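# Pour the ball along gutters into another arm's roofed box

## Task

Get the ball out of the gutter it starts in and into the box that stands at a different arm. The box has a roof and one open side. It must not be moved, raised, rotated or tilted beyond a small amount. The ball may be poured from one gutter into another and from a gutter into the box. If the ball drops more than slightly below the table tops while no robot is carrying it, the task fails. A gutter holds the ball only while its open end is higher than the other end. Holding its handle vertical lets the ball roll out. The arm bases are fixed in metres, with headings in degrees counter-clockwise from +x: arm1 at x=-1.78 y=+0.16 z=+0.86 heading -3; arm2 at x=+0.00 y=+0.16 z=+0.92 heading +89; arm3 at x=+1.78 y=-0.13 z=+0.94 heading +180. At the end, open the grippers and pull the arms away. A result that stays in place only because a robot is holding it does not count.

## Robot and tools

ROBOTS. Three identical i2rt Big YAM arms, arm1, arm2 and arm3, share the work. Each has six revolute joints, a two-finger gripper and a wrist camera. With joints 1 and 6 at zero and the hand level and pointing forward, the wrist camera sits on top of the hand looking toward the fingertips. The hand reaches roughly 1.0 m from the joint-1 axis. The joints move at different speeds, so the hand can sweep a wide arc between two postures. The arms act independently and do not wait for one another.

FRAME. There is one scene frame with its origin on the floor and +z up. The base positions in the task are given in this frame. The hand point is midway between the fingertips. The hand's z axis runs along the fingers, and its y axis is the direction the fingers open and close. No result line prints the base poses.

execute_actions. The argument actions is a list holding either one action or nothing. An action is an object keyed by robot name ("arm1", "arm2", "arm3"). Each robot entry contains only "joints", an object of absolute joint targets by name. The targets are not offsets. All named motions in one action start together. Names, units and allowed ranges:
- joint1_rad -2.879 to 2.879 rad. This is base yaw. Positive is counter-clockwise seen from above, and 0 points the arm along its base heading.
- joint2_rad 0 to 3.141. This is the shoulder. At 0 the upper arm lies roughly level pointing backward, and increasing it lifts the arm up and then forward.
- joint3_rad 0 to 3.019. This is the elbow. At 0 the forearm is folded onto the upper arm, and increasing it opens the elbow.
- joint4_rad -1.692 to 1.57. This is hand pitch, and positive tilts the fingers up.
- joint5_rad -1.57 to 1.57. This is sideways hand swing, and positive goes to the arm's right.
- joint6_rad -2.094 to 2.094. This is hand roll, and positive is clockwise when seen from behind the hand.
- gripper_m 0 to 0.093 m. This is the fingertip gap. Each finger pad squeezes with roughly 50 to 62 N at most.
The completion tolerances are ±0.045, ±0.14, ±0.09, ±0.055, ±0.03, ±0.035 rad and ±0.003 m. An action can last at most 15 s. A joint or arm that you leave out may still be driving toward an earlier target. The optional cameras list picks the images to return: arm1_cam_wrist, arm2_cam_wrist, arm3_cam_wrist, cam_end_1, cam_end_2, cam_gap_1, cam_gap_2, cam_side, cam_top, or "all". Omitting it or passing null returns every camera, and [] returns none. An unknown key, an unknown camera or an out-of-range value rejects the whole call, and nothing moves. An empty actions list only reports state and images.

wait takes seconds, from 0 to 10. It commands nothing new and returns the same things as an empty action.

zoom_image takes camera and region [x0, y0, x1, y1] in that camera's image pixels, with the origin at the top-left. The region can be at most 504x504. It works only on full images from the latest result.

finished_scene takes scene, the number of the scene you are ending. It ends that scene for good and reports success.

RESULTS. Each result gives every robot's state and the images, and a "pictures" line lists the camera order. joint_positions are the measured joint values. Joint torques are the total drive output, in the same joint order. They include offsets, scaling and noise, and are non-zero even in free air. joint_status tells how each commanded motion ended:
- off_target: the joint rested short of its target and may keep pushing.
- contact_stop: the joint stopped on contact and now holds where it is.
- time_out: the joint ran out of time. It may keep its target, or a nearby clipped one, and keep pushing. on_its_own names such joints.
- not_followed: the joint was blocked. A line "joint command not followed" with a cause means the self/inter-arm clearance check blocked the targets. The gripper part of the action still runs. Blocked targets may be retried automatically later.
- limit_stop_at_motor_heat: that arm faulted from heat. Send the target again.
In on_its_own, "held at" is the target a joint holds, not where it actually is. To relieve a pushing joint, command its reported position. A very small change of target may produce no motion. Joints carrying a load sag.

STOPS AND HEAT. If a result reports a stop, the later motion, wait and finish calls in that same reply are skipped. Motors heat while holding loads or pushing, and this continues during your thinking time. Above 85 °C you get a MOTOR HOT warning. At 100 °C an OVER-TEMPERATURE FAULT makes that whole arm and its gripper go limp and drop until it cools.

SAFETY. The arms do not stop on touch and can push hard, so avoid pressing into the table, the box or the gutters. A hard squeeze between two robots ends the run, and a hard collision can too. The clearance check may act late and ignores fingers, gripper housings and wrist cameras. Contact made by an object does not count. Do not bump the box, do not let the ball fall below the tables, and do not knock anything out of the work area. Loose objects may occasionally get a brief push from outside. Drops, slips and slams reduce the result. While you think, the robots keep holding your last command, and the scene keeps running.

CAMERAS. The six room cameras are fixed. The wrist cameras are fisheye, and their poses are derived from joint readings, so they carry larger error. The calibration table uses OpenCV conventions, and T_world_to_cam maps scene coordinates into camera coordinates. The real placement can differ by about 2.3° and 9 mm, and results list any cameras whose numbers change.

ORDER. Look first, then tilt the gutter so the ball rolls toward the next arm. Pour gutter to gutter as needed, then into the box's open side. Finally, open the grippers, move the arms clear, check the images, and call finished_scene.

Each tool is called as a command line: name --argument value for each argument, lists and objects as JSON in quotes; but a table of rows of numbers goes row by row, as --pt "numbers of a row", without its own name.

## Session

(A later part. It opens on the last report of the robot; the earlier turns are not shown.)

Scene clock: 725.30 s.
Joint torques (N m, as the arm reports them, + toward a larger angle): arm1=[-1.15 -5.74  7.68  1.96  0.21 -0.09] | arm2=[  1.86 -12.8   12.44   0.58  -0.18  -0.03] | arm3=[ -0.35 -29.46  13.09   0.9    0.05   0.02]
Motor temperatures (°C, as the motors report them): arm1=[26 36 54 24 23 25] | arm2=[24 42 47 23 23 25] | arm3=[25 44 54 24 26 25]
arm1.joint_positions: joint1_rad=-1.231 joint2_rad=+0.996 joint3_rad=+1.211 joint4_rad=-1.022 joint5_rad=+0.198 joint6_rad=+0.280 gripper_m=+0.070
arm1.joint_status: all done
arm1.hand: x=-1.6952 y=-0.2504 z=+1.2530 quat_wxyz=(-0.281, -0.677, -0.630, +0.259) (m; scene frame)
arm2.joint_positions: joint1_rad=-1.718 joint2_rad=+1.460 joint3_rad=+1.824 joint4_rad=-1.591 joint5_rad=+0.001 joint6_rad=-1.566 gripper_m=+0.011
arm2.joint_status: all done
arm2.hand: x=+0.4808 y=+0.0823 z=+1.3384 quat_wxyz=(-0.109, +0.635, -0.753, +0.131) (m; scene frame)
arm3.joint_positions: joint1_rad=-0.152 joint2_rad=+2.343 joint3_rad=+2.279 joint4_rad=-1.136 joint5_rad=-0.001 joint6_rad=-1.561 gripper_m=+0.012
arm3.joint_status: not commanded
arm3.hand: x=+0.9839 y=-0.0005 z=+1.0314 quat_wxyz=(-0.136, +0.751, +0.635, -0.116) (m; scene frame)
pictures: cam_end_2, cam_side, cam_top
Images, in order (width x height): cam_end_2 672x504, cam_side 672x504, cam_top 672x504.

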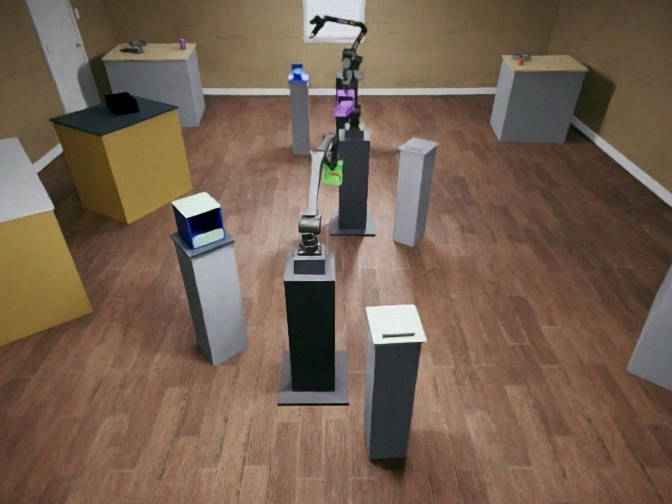

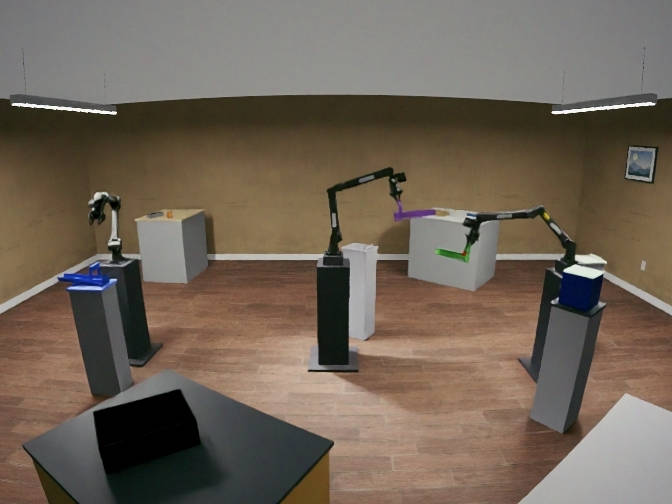

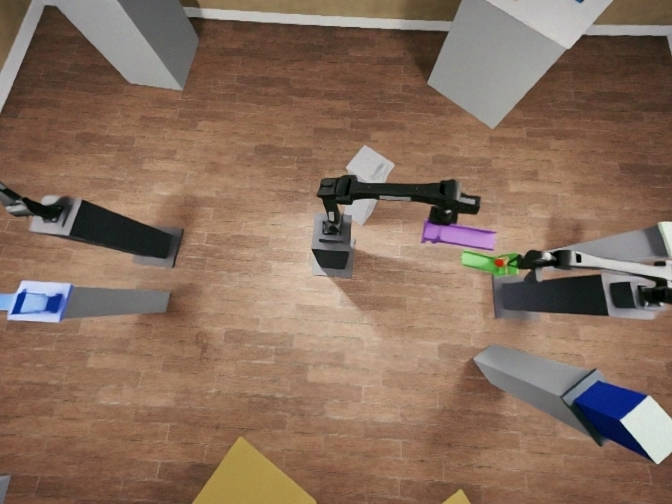

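execute_actions --actions '[]'

Scene clock: 752.33 s.
Joint torques (N m, as the arm reports them, + toward a larger angle): arm1=[-1.05 -5.57  7.76  1.95  0.2  -0.09] | arm2=[  1.87 -12.72  12.54   0.56  -0.18  -0.04] | arm3=[ -0.53 -28.89  13.09   1.12   0.    -0.05]
Motor temperatures (°C, as the motors report them): arm1=[26 32 50 25 23 25] | arm2=[24 40 47 23 23 25] | arm3=[25 46 56 24 26 25]
arm1.joint_positions: joint1_rad=-1.231 joint2_rad=+0.996 joint3_rad=+1.211 joint4_rad=-1.022 joint5_rad=+0.198 joint6_rad=+0.280 gripper_m=+0.070
arm1.joint_status: all done
arm1.hand: x=-1.6952 y=-0.2504 z=+1.2530 quat_wxyz=(-0.281, -0.677, -0.630, +0.259) (m; scene frame)
arm2.joint_positions: joint1_rad=-1.718 joint2_rad=+1.460 joint3_rad=+1.824 joint4_rad=-1.591 joint5_rad=+0.001 joint6_rad=-1.566 gripper_m=+0.011
arm2.joint_status: all done
arm2.hand: x=+0.4808 y=+0.0823 z=+1.3384 quat_wxyz=(-0.109, +0.635, -0.753, +0.131) (m; scene frame)
arm3.joint_positions: joint1_rad=-0.152 joint2_rad=+2.343 joint3_rad=+2.279 joint4_rad=-1.136 joint5_rad=-0.001 joint6_rad=-1.561 gripper_m=+0.012
arm3.joint_status: not commanded
arm3.hand: x=+0.9839 y=-0.0005 z=+1.0314 quat_wxyz=(-0.136, +0.751, +0.635, -0.116) (m; scene frame)
pictures: arm1_cam_wrist, arm2_cam_wrist, arm3_cam_wrist, cam_end_1, cam_end_2, cam_gap_1, cam_gap_2, cam_side, cam_top
camera_calibration (this result's frames):
arm1_cam_wrist: T_world_to_cam=[[-0.997631, 0.0526085, -0.0443216, -1.62435], [0.0593894, 0.983821, -0.169024, 0.565734], [0.0347124, -0.171256, -0.984615, 1.37837], [0, 0, 0, 1]] pos_world=[-1.70195, -0.235073, 1.38079]
arm2_cam_wrist: T_world_to_cam=[[0.932306, -0.159091, 0.3248, -0.869415], [-0.32233, -0.772812, 0.546685, -0.505869], [0.164037, -0.614371, -0.771777, 1.12964], [0, 0, 0, 1]] pos_world=[0.462203, 0.164758, 1.43076]
arm3_cam_wrist: T_world_to_cam=[[-0.922577, 0.169019, 0.346821, 0.550577], [0.34373, 0.768337, 0.539915, -0.887105], [-0.175219, 0.617326, -0.766947, 1.0853], [0, 0, 0, 1]] pos_world=[1.00304, -0.0814458, 1.12038]
Images, in order (width x height): arm1_cam_wrist 616x616, arm2_cam_wrist 616x616, arm3_cam_wrist 616x616, cam_end_1 672x504, cam_end_2 672x504, cam_gap_1 672x504, cam_gap_2 672x504, cam_side 672x504, cam_top 672x504.

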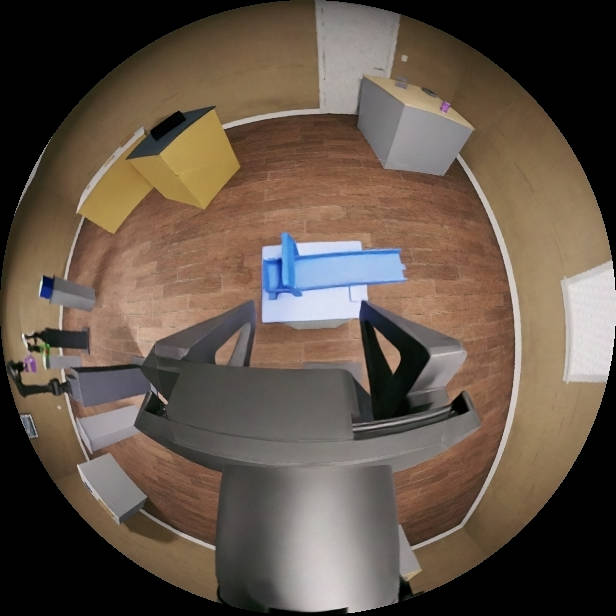

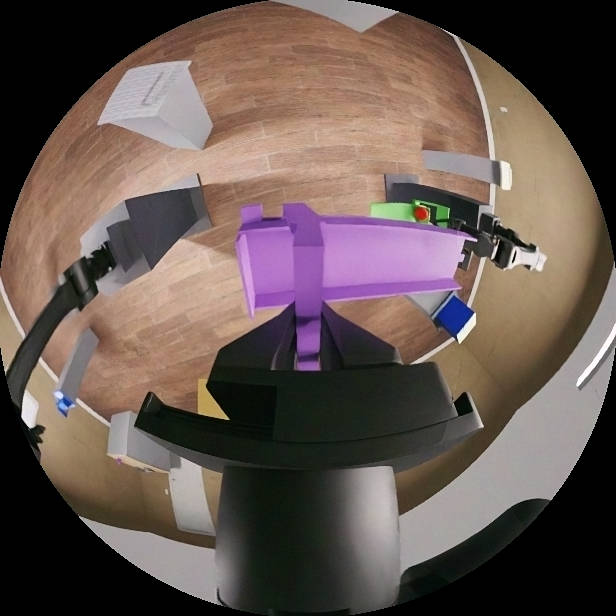

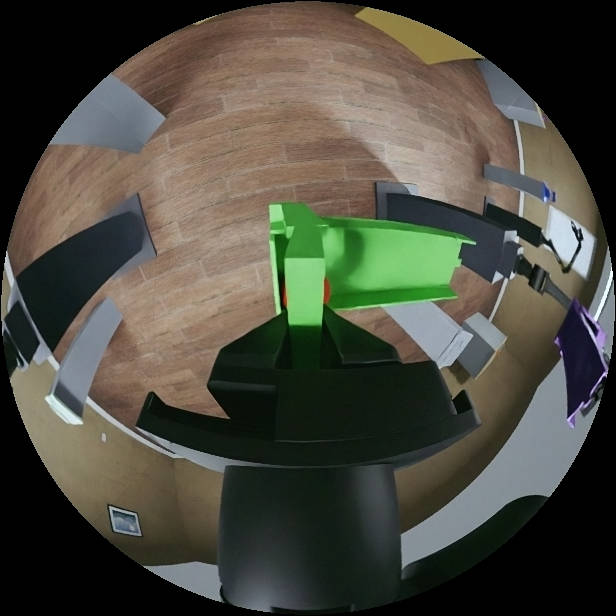

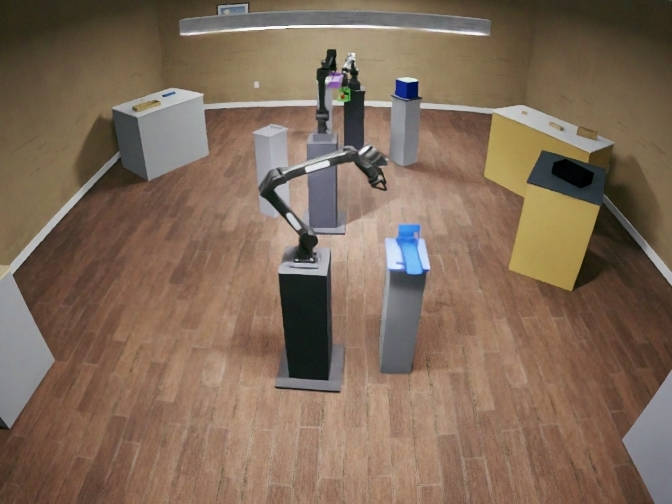

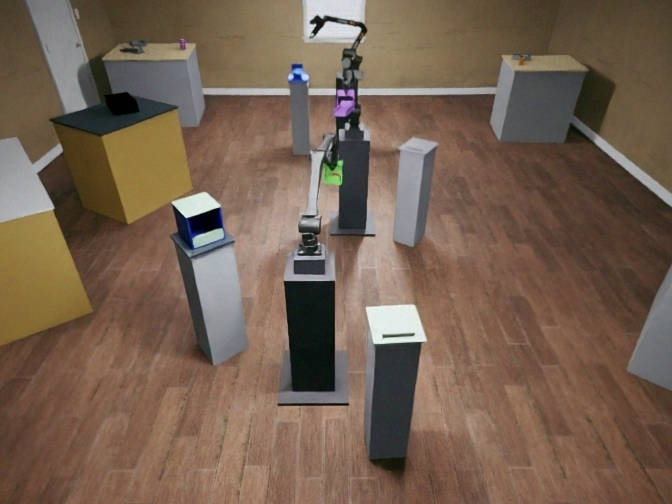

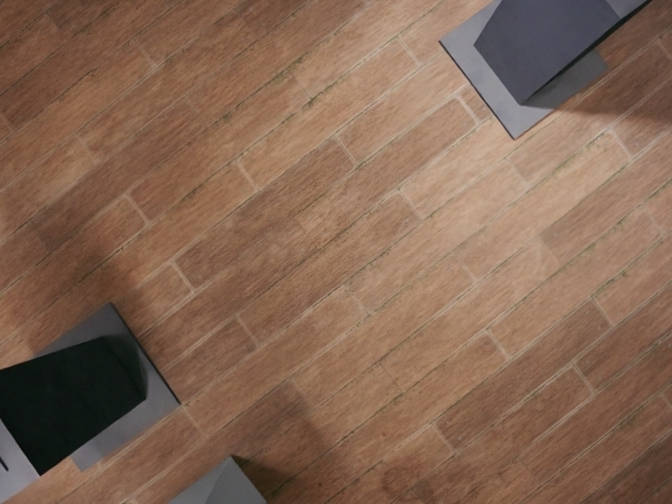

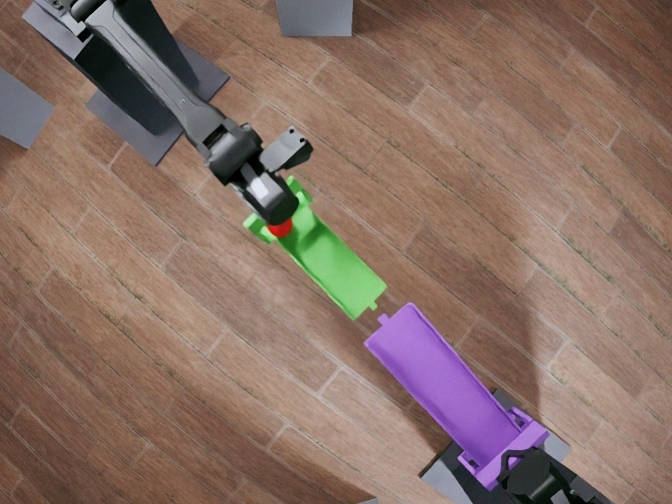

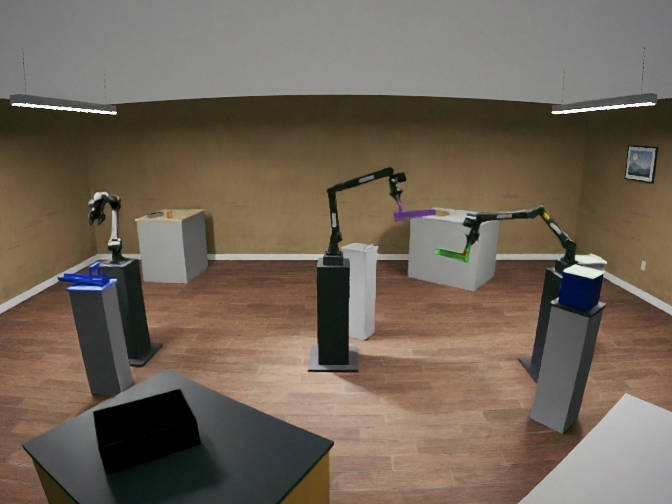

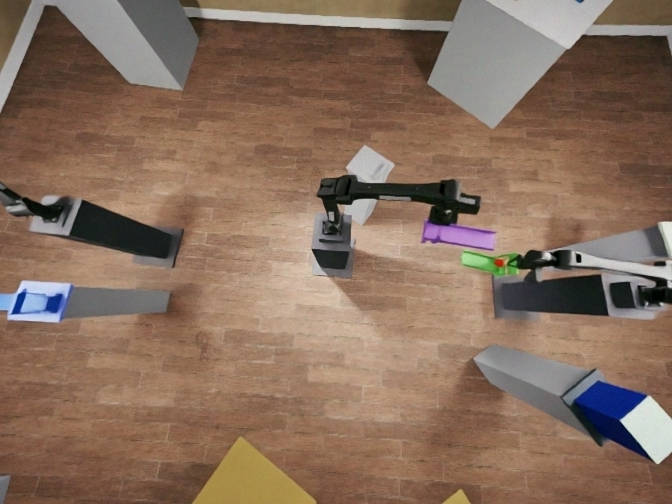

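execute_actions --actions '[{"arm2":{"joints":{"joint1_rad":-0.25,"joint3_rad":1.92,"joint4_rad":-1.259,"joint5_rad":0.19,"joint6_rad":0.324}},"arm3":{"joints":{"joint1_rad":0.5,"joint2_rad":2.2}}}]' --cameras '["cam_top","arm3_cam_wrist","cam_end_2"]'

Scene clock: 786.10 s.
Joint torques (N m, as the arm reports them, + toward a larger angle): arm1=[-1.13 -5.53  7.74  1.98  0.21 -0.08] | arm2=[  1.24 -14.12  16.2    2.38   0.19   0.03] | arm3=[  0.24 -29.78  12.2    1.08  -0.09   0.05]
Motor temperatures (°C, as the motors report them): arm1=[26 30 49 25 23 25] | arm2=[24 39 48 23 23 25] | arm3=[25 47 57 24 26 25]
arm1.joint_positions: joint1_rad=-1.231 joint2_rad=+0.996 joint3_rad=+1.211 joint4_rad=-1.022 joint5_rad=+0.198 joint6_rad=+0.280 gripper_m=+0.070
arm1.joint_status: not commanded
arm1.hand: x=-1.6952 y=-0.2504 z=+1.2530 quat_wxyz=(-0.281, -0.677, -0.630, +0.259) (m; scene frame)
arm2.joint_positions: joint1_rad=-0.243 joint2_rad=+1.467 joint3_rad=+1.865 joint4_rad=-1.280 joint5_rad=+0.185 joint6_rad=+0.318 gripper_m=+0.011
arm2.joint_status: all done
arm2.hand: x=+0.1749 y=+0.6929 z=+1.3931 quat_wxyz=(-0.293, +0.419, -0.840, -0.184) (m; scene frame)
arm3.joint_positions: joint1_rad=+0.495 joint2_rad=+2.233 joint3_rad=+2.296 joint4_rad=-1.136 joint5_rad=+0.002 joint6_rad=-1.564 gripper_m=+0.012
arm3.joint_status: all done
arm3.hand: x=+1.0652 y=-0.5064 z=+1.1260 quat_wxyz=(-0.122, +0.503, +0.830, -0.207) (m; scene frame)
pictures: arm3_cam_wrist, cam_end_2, cam_top
camera_calibration (this result's frames):
arm3_cam_wrist: T_world_to_cam=[[-0.792512, -0.397021, 0.462925, 0.122336], [-0.132727, 0.853162, 0.504479, 0.0130075], [-0.595238, 0.338363, -0.728836, 1.7476], [0, 0, 0, 1]] pos_world=[1.13892, -0.55385, 1.21052]
Images, in order (width x height): arm3_cam_wrist 616x616, cam_end_2 672x504, cam_top 672x504.

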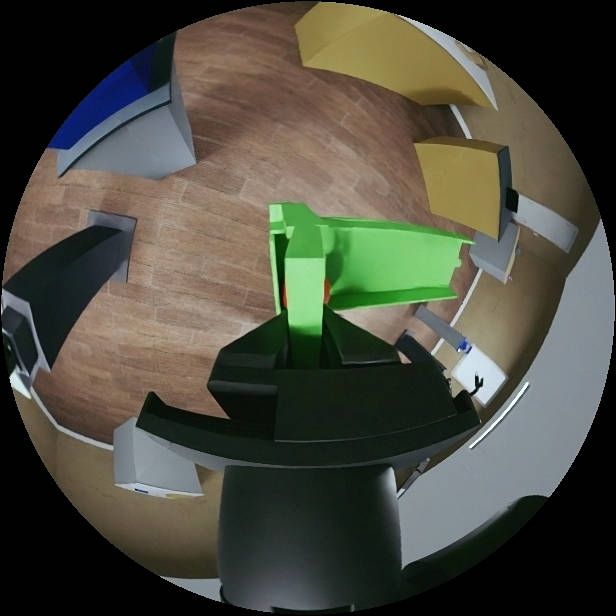

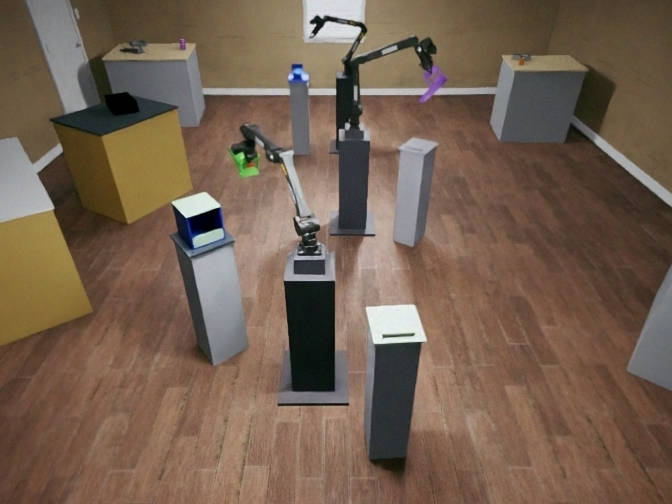

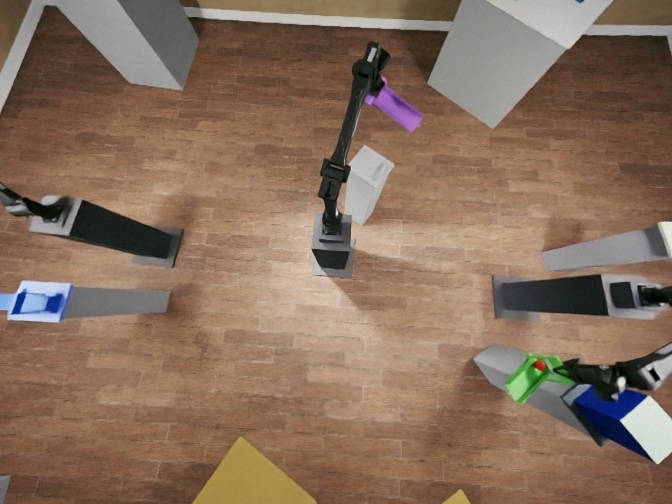

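zoom_image --camera "arm3_cam_wrist" --region '[30, 0, 250, 220]'

Region (30, 0, 250, 220) of arm3_cam_wrist's 616x616 image, scaled by 2.291, with more detail than that image has.

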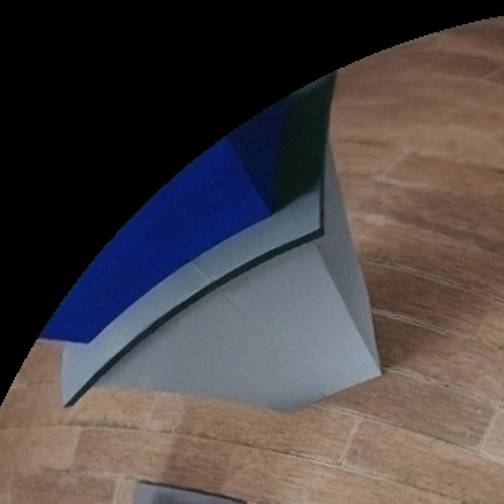

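execute_actions --actions '[{"arm2":{"joints":{"joint2_rad":1.95,"joint3_rad":1.88}},"arm3":{"joints":{"joint2_rad":1.75,"joint3_rad":2.0}}}]' --cameras '["arm2_cam_wrist","cam_end_2"]'

execute_actions --actions '[{"arm3":{"joints":{"joint1_rad":1.684,"joint2_rad":1.3,"joint3_rad":1.45,"joint4_rad":-1.2}}}]' --cameras '["arm2_cam_wrist","arm3_cam_wrist","cam_end_2","cam_side"]'

Scene clock: 874.23 s.
Joint torques (N m, as the arm reports them, + toward a larger angle): arm1=[-1.12 -5.52  7.75  1.99  0.21 -0.08] | arm2=[  1.13 -21.02  14.42   1.26   0.19   0.03] | arm3=[  0.07 -21.14  10.02   1.17  -0.16   0.06]
Motor temperatures (°C, as the motors report them): arm1=[26 28 48 25 23 25] | arm2=[24 39 55 24 23 25] | arm3=[25 51 57 24 26 25]
arm1.joint_positions: joint1_rad=-1.231 joint2_rad=+0.996 joint3_rad=+1.211 joint4_rad=-1.022 joint5_rad=+0.198 joint6_rad=+0.280 gripper_m=+0.070
arm1.joint_status: not commanded
arm1.hand: x=-1.6952 y=-0.2504 z=+1.2530 quat_wxyz=(-0.281, -0.677, -0.630, +0.259) (m; scene frame)
arm2.joint_positions: joint1_rad=-0.243 joint2_rad=+1.963 joint3_rad=+1.842 joint4_rad=-1.272 joint5_rad=+0.186 joint6_rad=+0.319 gripper_m=+0.011
arm2.joint_status: all done
arm2.hand: x=+0.1990 y=+0.7835 z=+1.0873 quat_wxyz=(-0.127, +0.464, -0.876, +0.000) (m; scene frame)
arm3.joint_positions: joint1_rad=+0.495 joint2_rad=+1.767 joint3_rad=+1.982 joint4_rad=-1.137 joint5_rad=+0.002 joint6_rad=-1.564 gripper_m=+0.012
arm3.joint_status: all done
arm3.hand: x=+1.1713 y=-0.4490 z=+1.3061 quat_wxyz=(-0.159, +0.492, +0.812, -0.270) (m; scene frame)
pictures: arm2_cam_wrist, cam_end_2
camera_calibration (this result's frames):
arm2_cam_wrist: T_world_to_cam=[[0.816821, -0.567023, 0.106246, 0.166662], [-0.560743, -0.737105, 0.377152, 0.286247], [-0.135539, -0.367642, -0.920037, 1.44032], [0, 0, 0, 1]] pos_world=[0.219598, 0.835019, 1.19949]
Images, in order (width x height): arm2_cam_wrist 616x616, cam_end_2 672x504.

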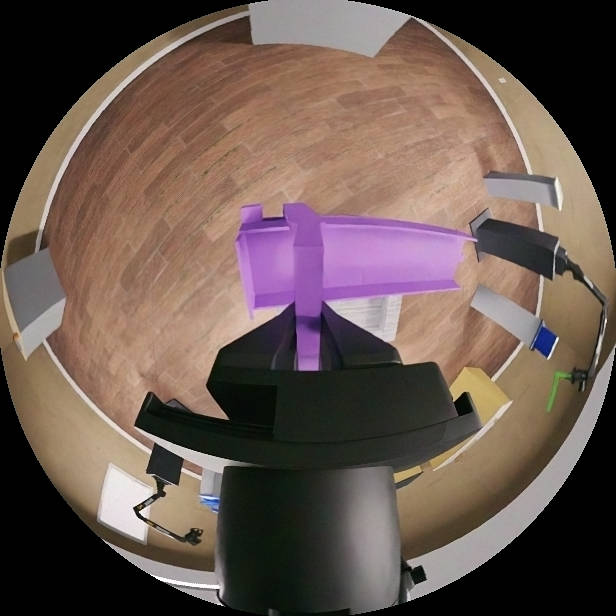

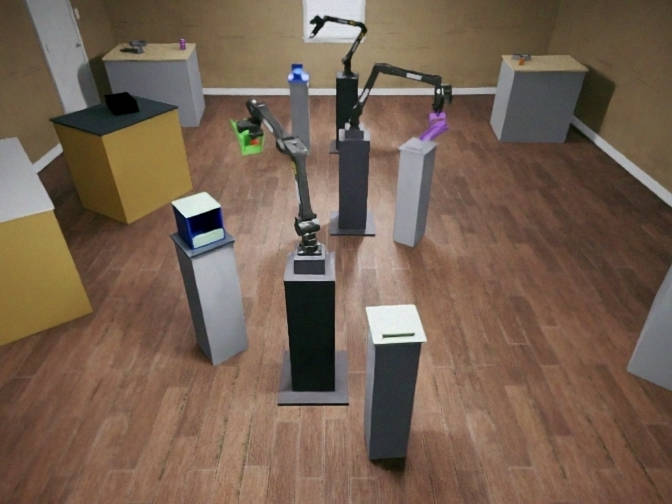

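Scene clock: 875.90 s.
Joint torques (N m, as the arm reports them, + toward a larger angle): arm1=[-1.21 -5.68  7.77  1.99  0.21 -0.09] | arm2=[  1.2  -21.34  14.44   1.25   0.19   0.03] | arm3=[  0.36 -10.65   9.38   0.78   0.07   0.03]
Motor temperatures (°C, as the motors report them): arm1=[26 28 48 25 23 25] | arm2=[24 39 54 24 23 25] | arm3=[25 50 57 24 26 25]
arm1.joint_positions: joint1_rad=-1.231 joint2_rad=+0.996 joint3_rad=+1.211 joint4_rad=-1.022 joint5_rad=+0.198 joint6_rad=+0.280 gripper_m=+0.070
arm1.joint_status: not commanded
arm1.hand: x=-1.6952 y=-0.2504 z=+1.2530 quat_wxyz=(-0.281, -0.677, -0.630, +0.259) (m; scene frame)
arm2.joint_positions: joint1_rad=-0.243 joint2_rad=+1.963 joint3_rad=+1.842 joint4_rad=-1.272 joint5_rad=+0.186 joint6_rad=+0.319 gripper_m=+0.011
arm2.joint_status: not commanded
arm2.hand: x=+0.1990 y=+0.7835 z=+1.0873 quat_wxyz=(-0.127, +0.464, -0.876, +0.000) (m; scene frame)
arm3.joint_positions: joint1_rad=+1.686 joint2_rad=+1.309 joint3_rad=+1.435 joint4_rad=-1.199 joint5_rad=-0.002 joint6_rad=-1.564 gripper_m=+0.012
arm3.joint_status: all done
arm3.hand: x=+1.8284 y=-0.6108 z=+1.2856 quat_wxyz=(+0.021, -0.048, +0.968, -0.245) (m; scene frame)
pictures: arm2_cam_wrist, arm3_cam_wrist, cam_end_2, cam_side
camera_calibration (this result's frames):
arm2_cam_wrist: T_world_to_cam=[[0.816821, -0.567023, 0.106246, 0.166662], [-0.560743, -0.737105, 0.377152, 0.286247], [-0.135539, -0.367642, -0.920037, 1.44032], [0, 0, 0, 1]] pos_world=[0.219598, 0.835019, 1.19949]
arm3_cam_wrist: T_world_to_cam=[[0.0701378, -0.878697, 0.472199, -1.27155], [-0.84811, 0.196677, 0.491963, 1.04594], [-0.525157, -0.434982, -0.731437, 1.75636], [0, 0, 0, 1]] pos_world=[1.89862, -0.55904, 1.37053]
Images, in order (width x height): arm2_cam_wrist 616x616, arm3_cam_wrist 616x616, cam_end_2 672x504, cam_side 672x504.

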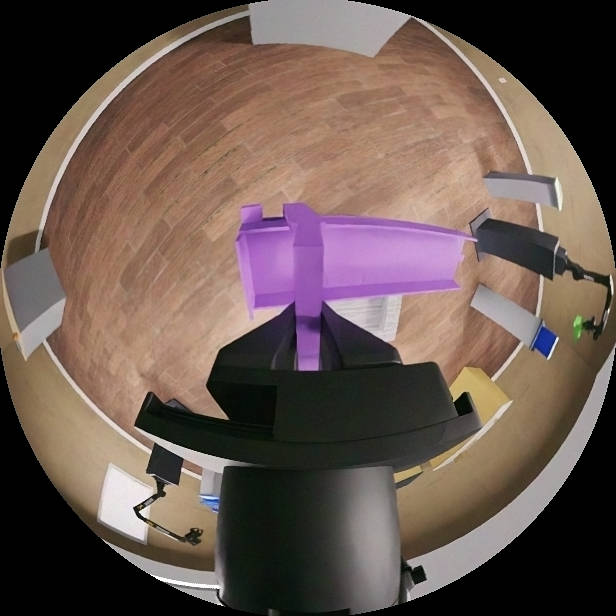

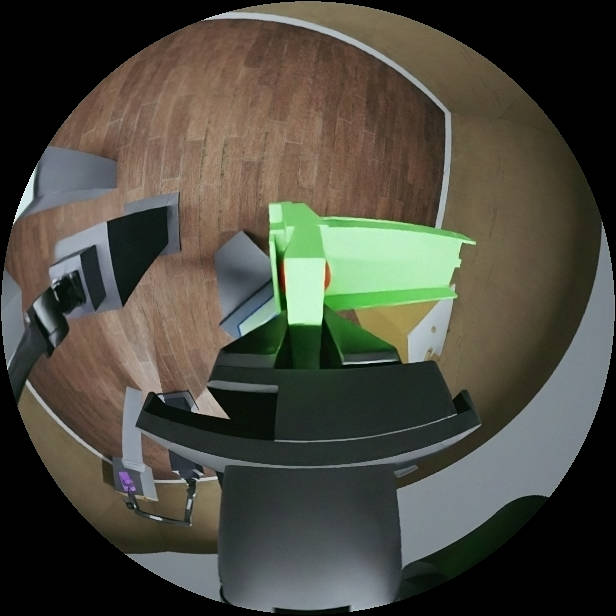

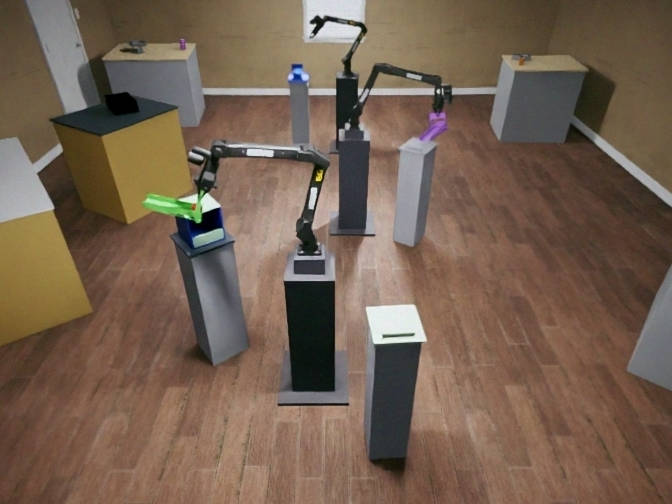

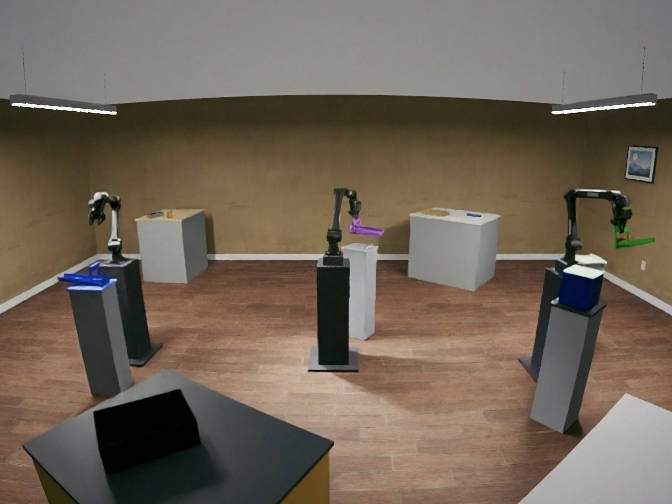

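zoom_image --camera "arm3_cam_wrist" --region '[190, 210, 330, 350]'

zoom_image --camera "cam_end_2" --region '[130, 130, 340, 280]'

Region (190, 210, 330, 350) of arm3_cam_wrist's 616x616 image, scaled by 3.600, with more detail than that image has.

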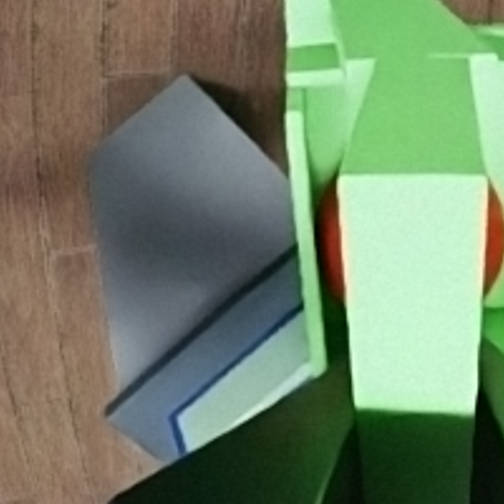

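Region (130, 130, 340, 280) of cam_end_2's 672x504 image, scaled by 2.400, with more detail than that image has; it fills the top 360 rows of this view, and the rest is white.

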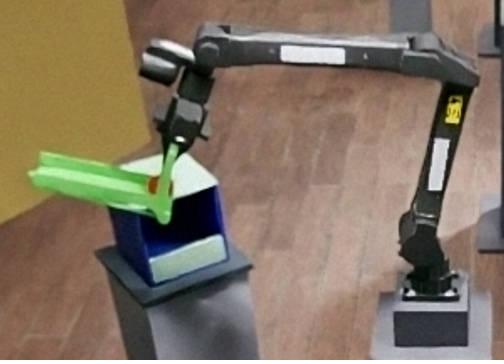

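execute_actions --actions '[{"arm3":{"joints":{"joint1_rad":1.867,"joint4_rad":-1.35,"joint5_rad":0.3,"joint6_rad":-0.28}},"arm2":{"joints":{"joint3_rad":1.6}}}]' --cameras '["arm2_cam_wrist","arm3_cam_wrist","cam_end_2","cam_side"]'

Scene clock: 932.43 s.
Joint torques (N m, as the arm reports them, + toward a larger angle): arm1=[-1.17 -5.47  7.71  1.98  0.2  -0.08] | arm2=[  1.23 -19.68  10.81   0.57   0.18   0.04] | arm3=[ -1.02 -11.31   9.58   0.86   0.45   0.21]
Motor temperatures (°C, as the motors report them): arm1=[26 27 48 25 23 25] | arm2=[24 42 53 24 23 25] | arm3=[25 41 53 24 26 25]
arm1.joint_positions: joint1_rad=-1.231 joint2_rad=+0.996 joint3_rad=+1.211 joint4_rad=-1.022 joint5_rad=+0.198 joint6_rad=+0.280 gripper_m=+0.070
arm1.joint_status: not commanded
arm1.hand: x=-1.6952 y=-0.2504 z=+1.2530 quat_wxyz=(-0.281, -0.677, -0.630, +0.259) (m; scene frame)
arm2.joint_positions: joint1_rad=-0.243 joint2_rad=+1.956 joint3_rad=+1.584 joint4_rad=-1.267 joint5_rad=+0.186 joint6_rad=+0.319 gripper_m=+0.011
arm2.joint_status: all done
arm2.hand: x=+0.1771 y=+0.7012 z=+0.9932 quat_wxyz=(-0.043, +0.476, -0.874, +0.089) (m; scene frame)
arm3.joint_positions: joint1_rad=+1.875 joint2_rad=+1.309 joint3_rad=+1.435 joint4_rad=-1.347 joint5_rad=+0.295 joint6_rad=-0.291 gripper_m=+0.012
arm3.joint_status: all done
arm3.hand: x=+1.8599 y=-0.5730 z=+1.2781 quat_wxyz=(+0.025, +0.483, +0.847, -0.220) (m; scene frame)
pictures: arm2_cam_wrist, arm3_cam_wrist, cam_end_2, cam_side
camera_calibration (this result's frames):
arm2_cam_wrist: T_world_to_cam=[[0.826083, -0.532176, 0.185406, 0.0432021], [-0.530672, -0.623859, 0.573748, -0.031177], [-0.189667, -0.572353, -0.79777, 1.3522], [0, 0, 0, 1]] pos_world=[0.204234, 0.777475, 1.08862]
arm3_cam_wrist: T_world_to_cam=[[-0.837366, -0.427515, 0.34066, 0.877502], [-0.327918, 0.891455, 0.312694, 0.728617], [-0.437364, 0.150131, -0.886664, 2.15428], [0, 0, 0, 1]] pos_world=[1.91592, -0.597808, 1.38336]
Images, in order (width x height): arm2_cam_wrist 616x616, arm3_cam_wrist 616x616, cam_end_2 672x504, cam_side 672x504.

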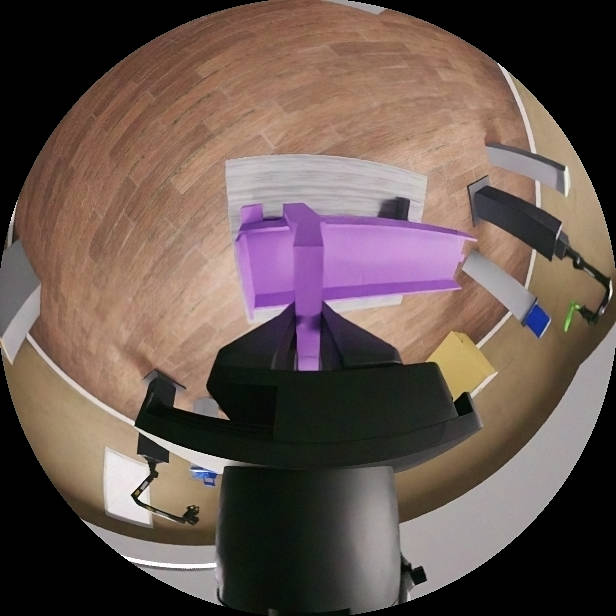

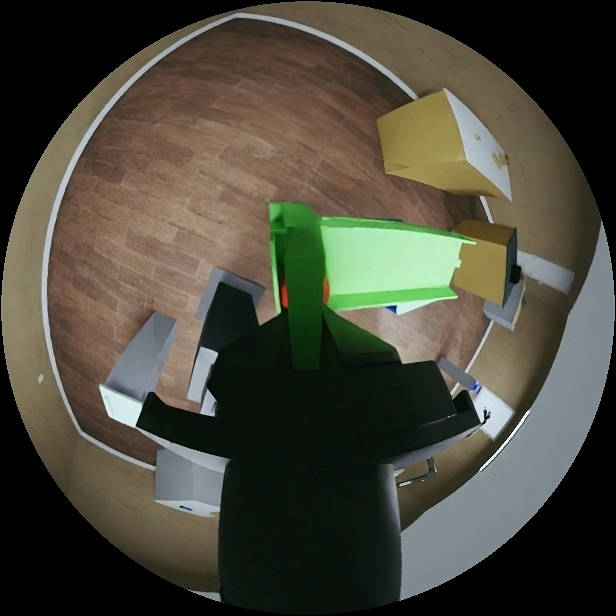

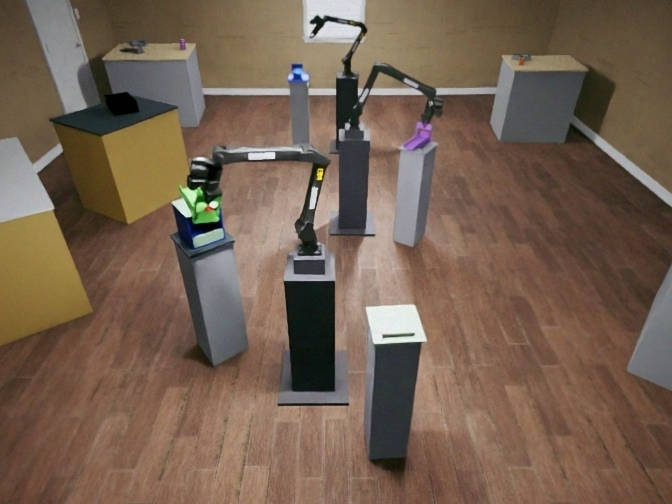

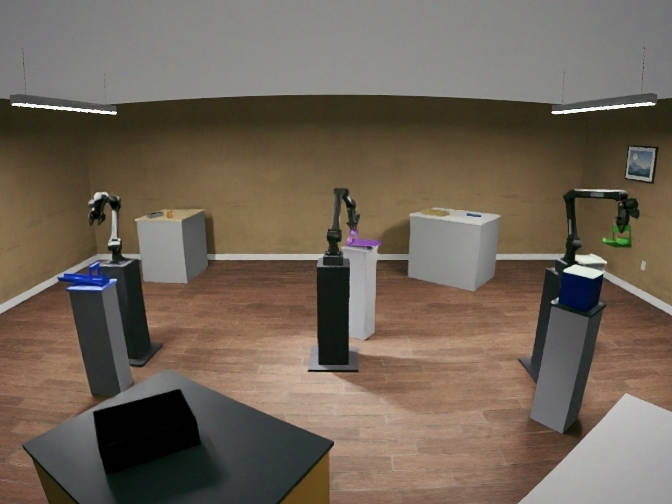

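execute_actions --actions '[{"arm3":{"joints":{"joint1_rad":2.0,"joint5_rad":0.25,"joint6_rad":-0.16}},"arm2":{"joints":{"gripper_m":0.07}}}]' --cameras '["arm2_cam_wrist","arm3_cam_wrist"]'

execute_actions --actions '[{"arm3":{"joints":{"joint2_rad":1.385,"joint3_rad":1.05,"joint4_rad":-1.185}},"arm2":{"joints":{"joint3_rad":1.95}}}]' --cameras '["arm2_cam_wrist","arm3_cam_wrist","cam_end_2","cam_side"]'

Scene clock: 970.77 s.
Joint torques (N m, as the arm reports them, + toward a larger angle): arm1=[-1.06 -5.6   7.71  1.97  0.2  -0.08] | arm2=[  1.22 -19.2   11.03   0.6    0.14   0.04] | arm3=[  0.07 -12.47   9.66   0.82   0.43   0.16]
Motor temperatures (°C, as the motors report them): arm1=[26 27 48 25 23 25] | arm2=[24 42 49 23 23 25] | arm3=[25 40 53 24 26 25]
arm1.joint_positions: joint1_rad=-1.231 joint2_rad=+0.996 joint3_rad=+1.211 joint4_rad=-1.022 joint5_rad=+0.198 joint6_rad=+0.280 gripper_m=+0.070
arm1.joint_status: not commanded
arm1.hand: x=-1.6952 y=-0.2504 z=+1.2530 quat_wxyz=(-0.281, -0.677, -0.630, +0.259) (m; scene frame)
arm2.joint_positions: joint1_rad=-0.243 joint2_rad=+1.956 joint3_rad=+1.584 joint4_rad=-1.267 joint5_rad=+0.188 joint6_rad=+0.319 gripper_m=+0.070
arm2.joint_status: all done
arm2.hand: x=+0.1775 y=+0.7011 z=+0.9932 quat_wxyz=(-0.044, +0.476, -0.874, +0.090) (m; scene frame)
arm3.joint_positions: joint1_rad=+2.006 joint2_rad=+1.309 joint3_rad=+1.435 joint4_rad=-1.347 joint5_rad=+0.244 joint6_rad=-0.171 gripper_m=+0.012
arm3.joint_status: all done
arm3.hand: x=+1.9253 y=-0.5554 z=+1.2768 quat_wxyz=(+0.069, +0.476, +0.854, -0.197) (m; scene frame)
pictures: arm2_cam_wrist, arm3_cam_wrist
camera_calibration (this result's frames):
arm2_cam_wrist: T_world_to_cam=[[0.825663, -0.532329, 0.186831, 0.0415143], [-0.531687, -0.623489, 0.573211, -0.0305908], [-0.18865, -0.572615, -0.797824, 1.3523], [0, 0, 0, 1]] pos_world=[0.20457, 0.777374, 1.08868]
arm3_cam_wrist: T_world_to_cam=[[-0.84782, -0.460891, 0.262261, 1.04196], [-0.39025, 0.877137, 0.279884, 0.888753], [-0.359036, 0.134944, -0.923517, 2.06691], [0, 0, 0, 1]] pos_world=[1.97233, -0.578243, 1.38681]
Images, in order (width x height): arm2_cam_wrist 616x616, arm3_cam_wrist 616x616.

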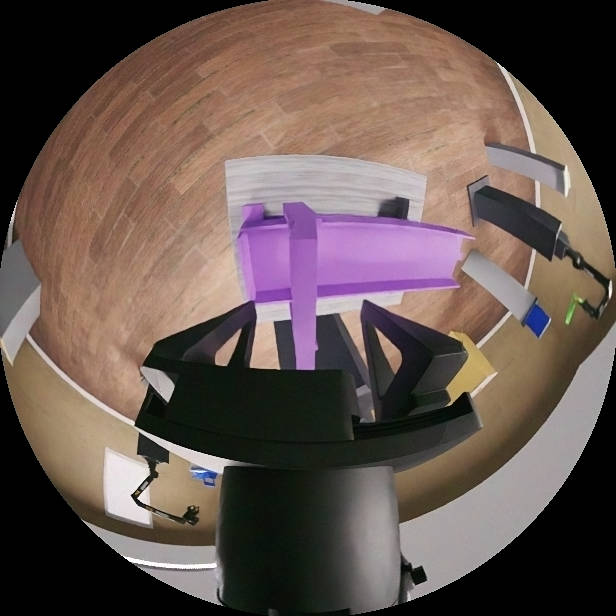

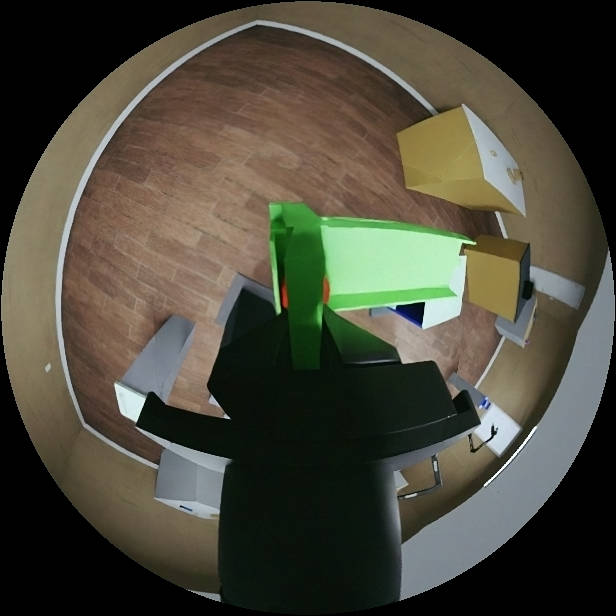

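Scene clock: 972.20 s.
Joint torques (N m, as the arm reports them, + toward a larger angle): arm1=[-1.28 -5.53  7.73  1.99  0.21 -0.09] | arm2=[  1.15 -19.79  13.91   1.2    0.12   0.03] | arm3=[ -0.28 -13.62   8.95   0.49   0.37   0.1 ]
Motor temperatures (°C, as the motors report them): arm1=[26 27 48 25 23 25] | arm2=[24 42 50 23 23 25] | arm3=[25 40 53 24 26 25]
arm1.joint_positions: joint1_rad=-1.231 joint2_rad=+0.996 joint3_rad=+1.211 joint4_rad=-1.022 joint5_rad=+0.198 joint6_rad=+0.280 gripper_m=+0.070
arm1.joint_status: not commanded
arm1.hand: x=-1.6952 y=-0.2504 z=+1.2530 quat_wxyz=(-0.281, -0.677, -0.630, +0.259) (m; scene frame)
arm2.joint_positions: joint1_rad=-0.243 joint2_rad=+1.940 joint3_rad=+1.918 joint4_rad=-1.267 joint5_rad=+0.188 joint6_rad=+0.319 gripper_m=+0.070
arm2.joint_status: all done
arm2.hand: x=+0.2048 y=+0.8026 z=+1.1354 quat_wxyz=(-0.162, +0.457, -0.874, -0.037) (m; scene frame)
arm3.joint_positions: joint1_rad=+2.006 joint2_rad=+1.410 joint3_rad=+1.029 joint4_rad=-1.195 joint5_rad=+0.245 joint6_rad=-0.169 gripper_m=+0.012
arm3.joint_status: all done
arm3.hand: x=+1.8988 y=-0.4920 z=+1.0733 quat_wxyz=(-0.072, +0.464, +0.878, -0.092) (m; scene frame)
pictures: arm2_cam_wrist, arm3_cam_wrist, cam_end_2, cam_side
camera_calibration (this result's frames):
arm2_cam_wrist: T_world_to_cam=[[0.813681, -0.576757, 0.0726236, 0.214305], [-0.571069, -0.769735, 0.285285, 0.418076], [-0.108639, -0.273605, -0.955687, 1.45183], [0, 0, 0, 1]] pos_world=[0.2221, 0.842637, 1.25266]
arm3_cam_wrist: T_world_to_cam=[[-0.810236, -0.54186, 0.223394, 1.0326], [-0.326426, 0.733756, 0.595859, 0.348916], [-0.486789, 0.409865, -0.771393, 2.07542], [0, 0, 0, 1]] pos_world=[1.96083, -0.547137, 1.16238]
Images, in order (width x height): arm2_cam_wrist 616x616, arm3_cam_wrist 616x616, cam_end_2 672x504, cam_side 672x504.

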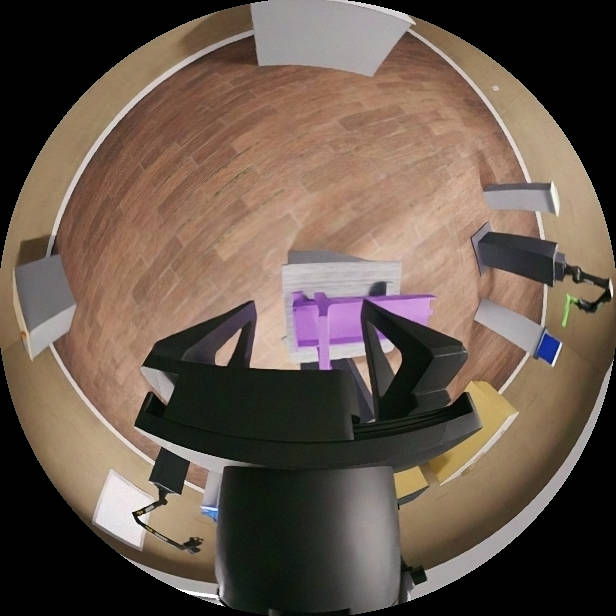

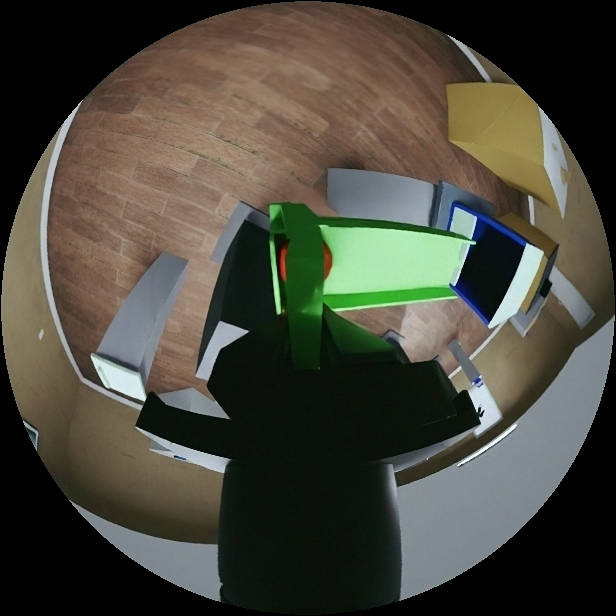

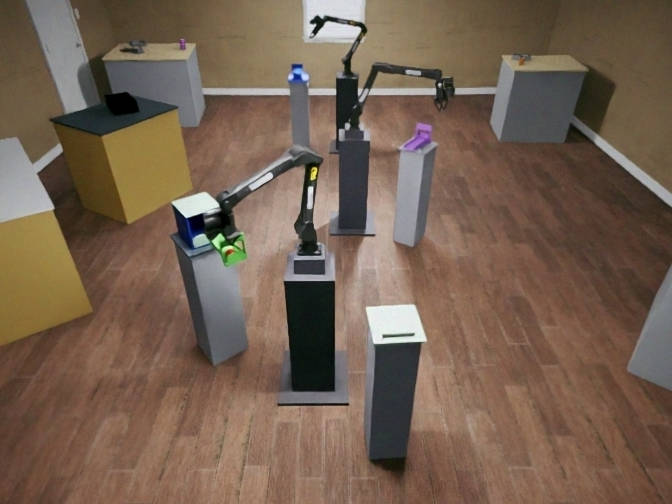

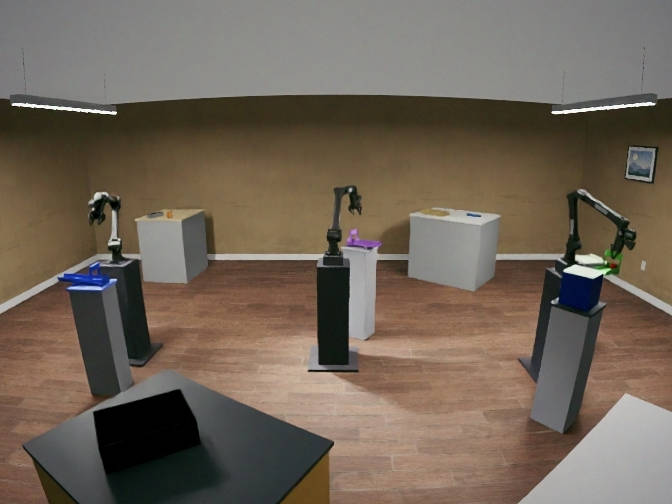

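zoom_image --camera "arm3_cam_wrist" --region '[400, 160, 580, 340]'

Region (400, 160, 580, 340) of arm3_cam_wrist's 616x616 image, scaled by 2.800, with more detail than that image has.

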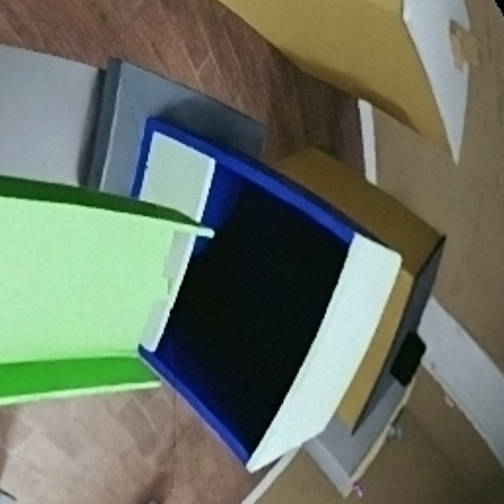

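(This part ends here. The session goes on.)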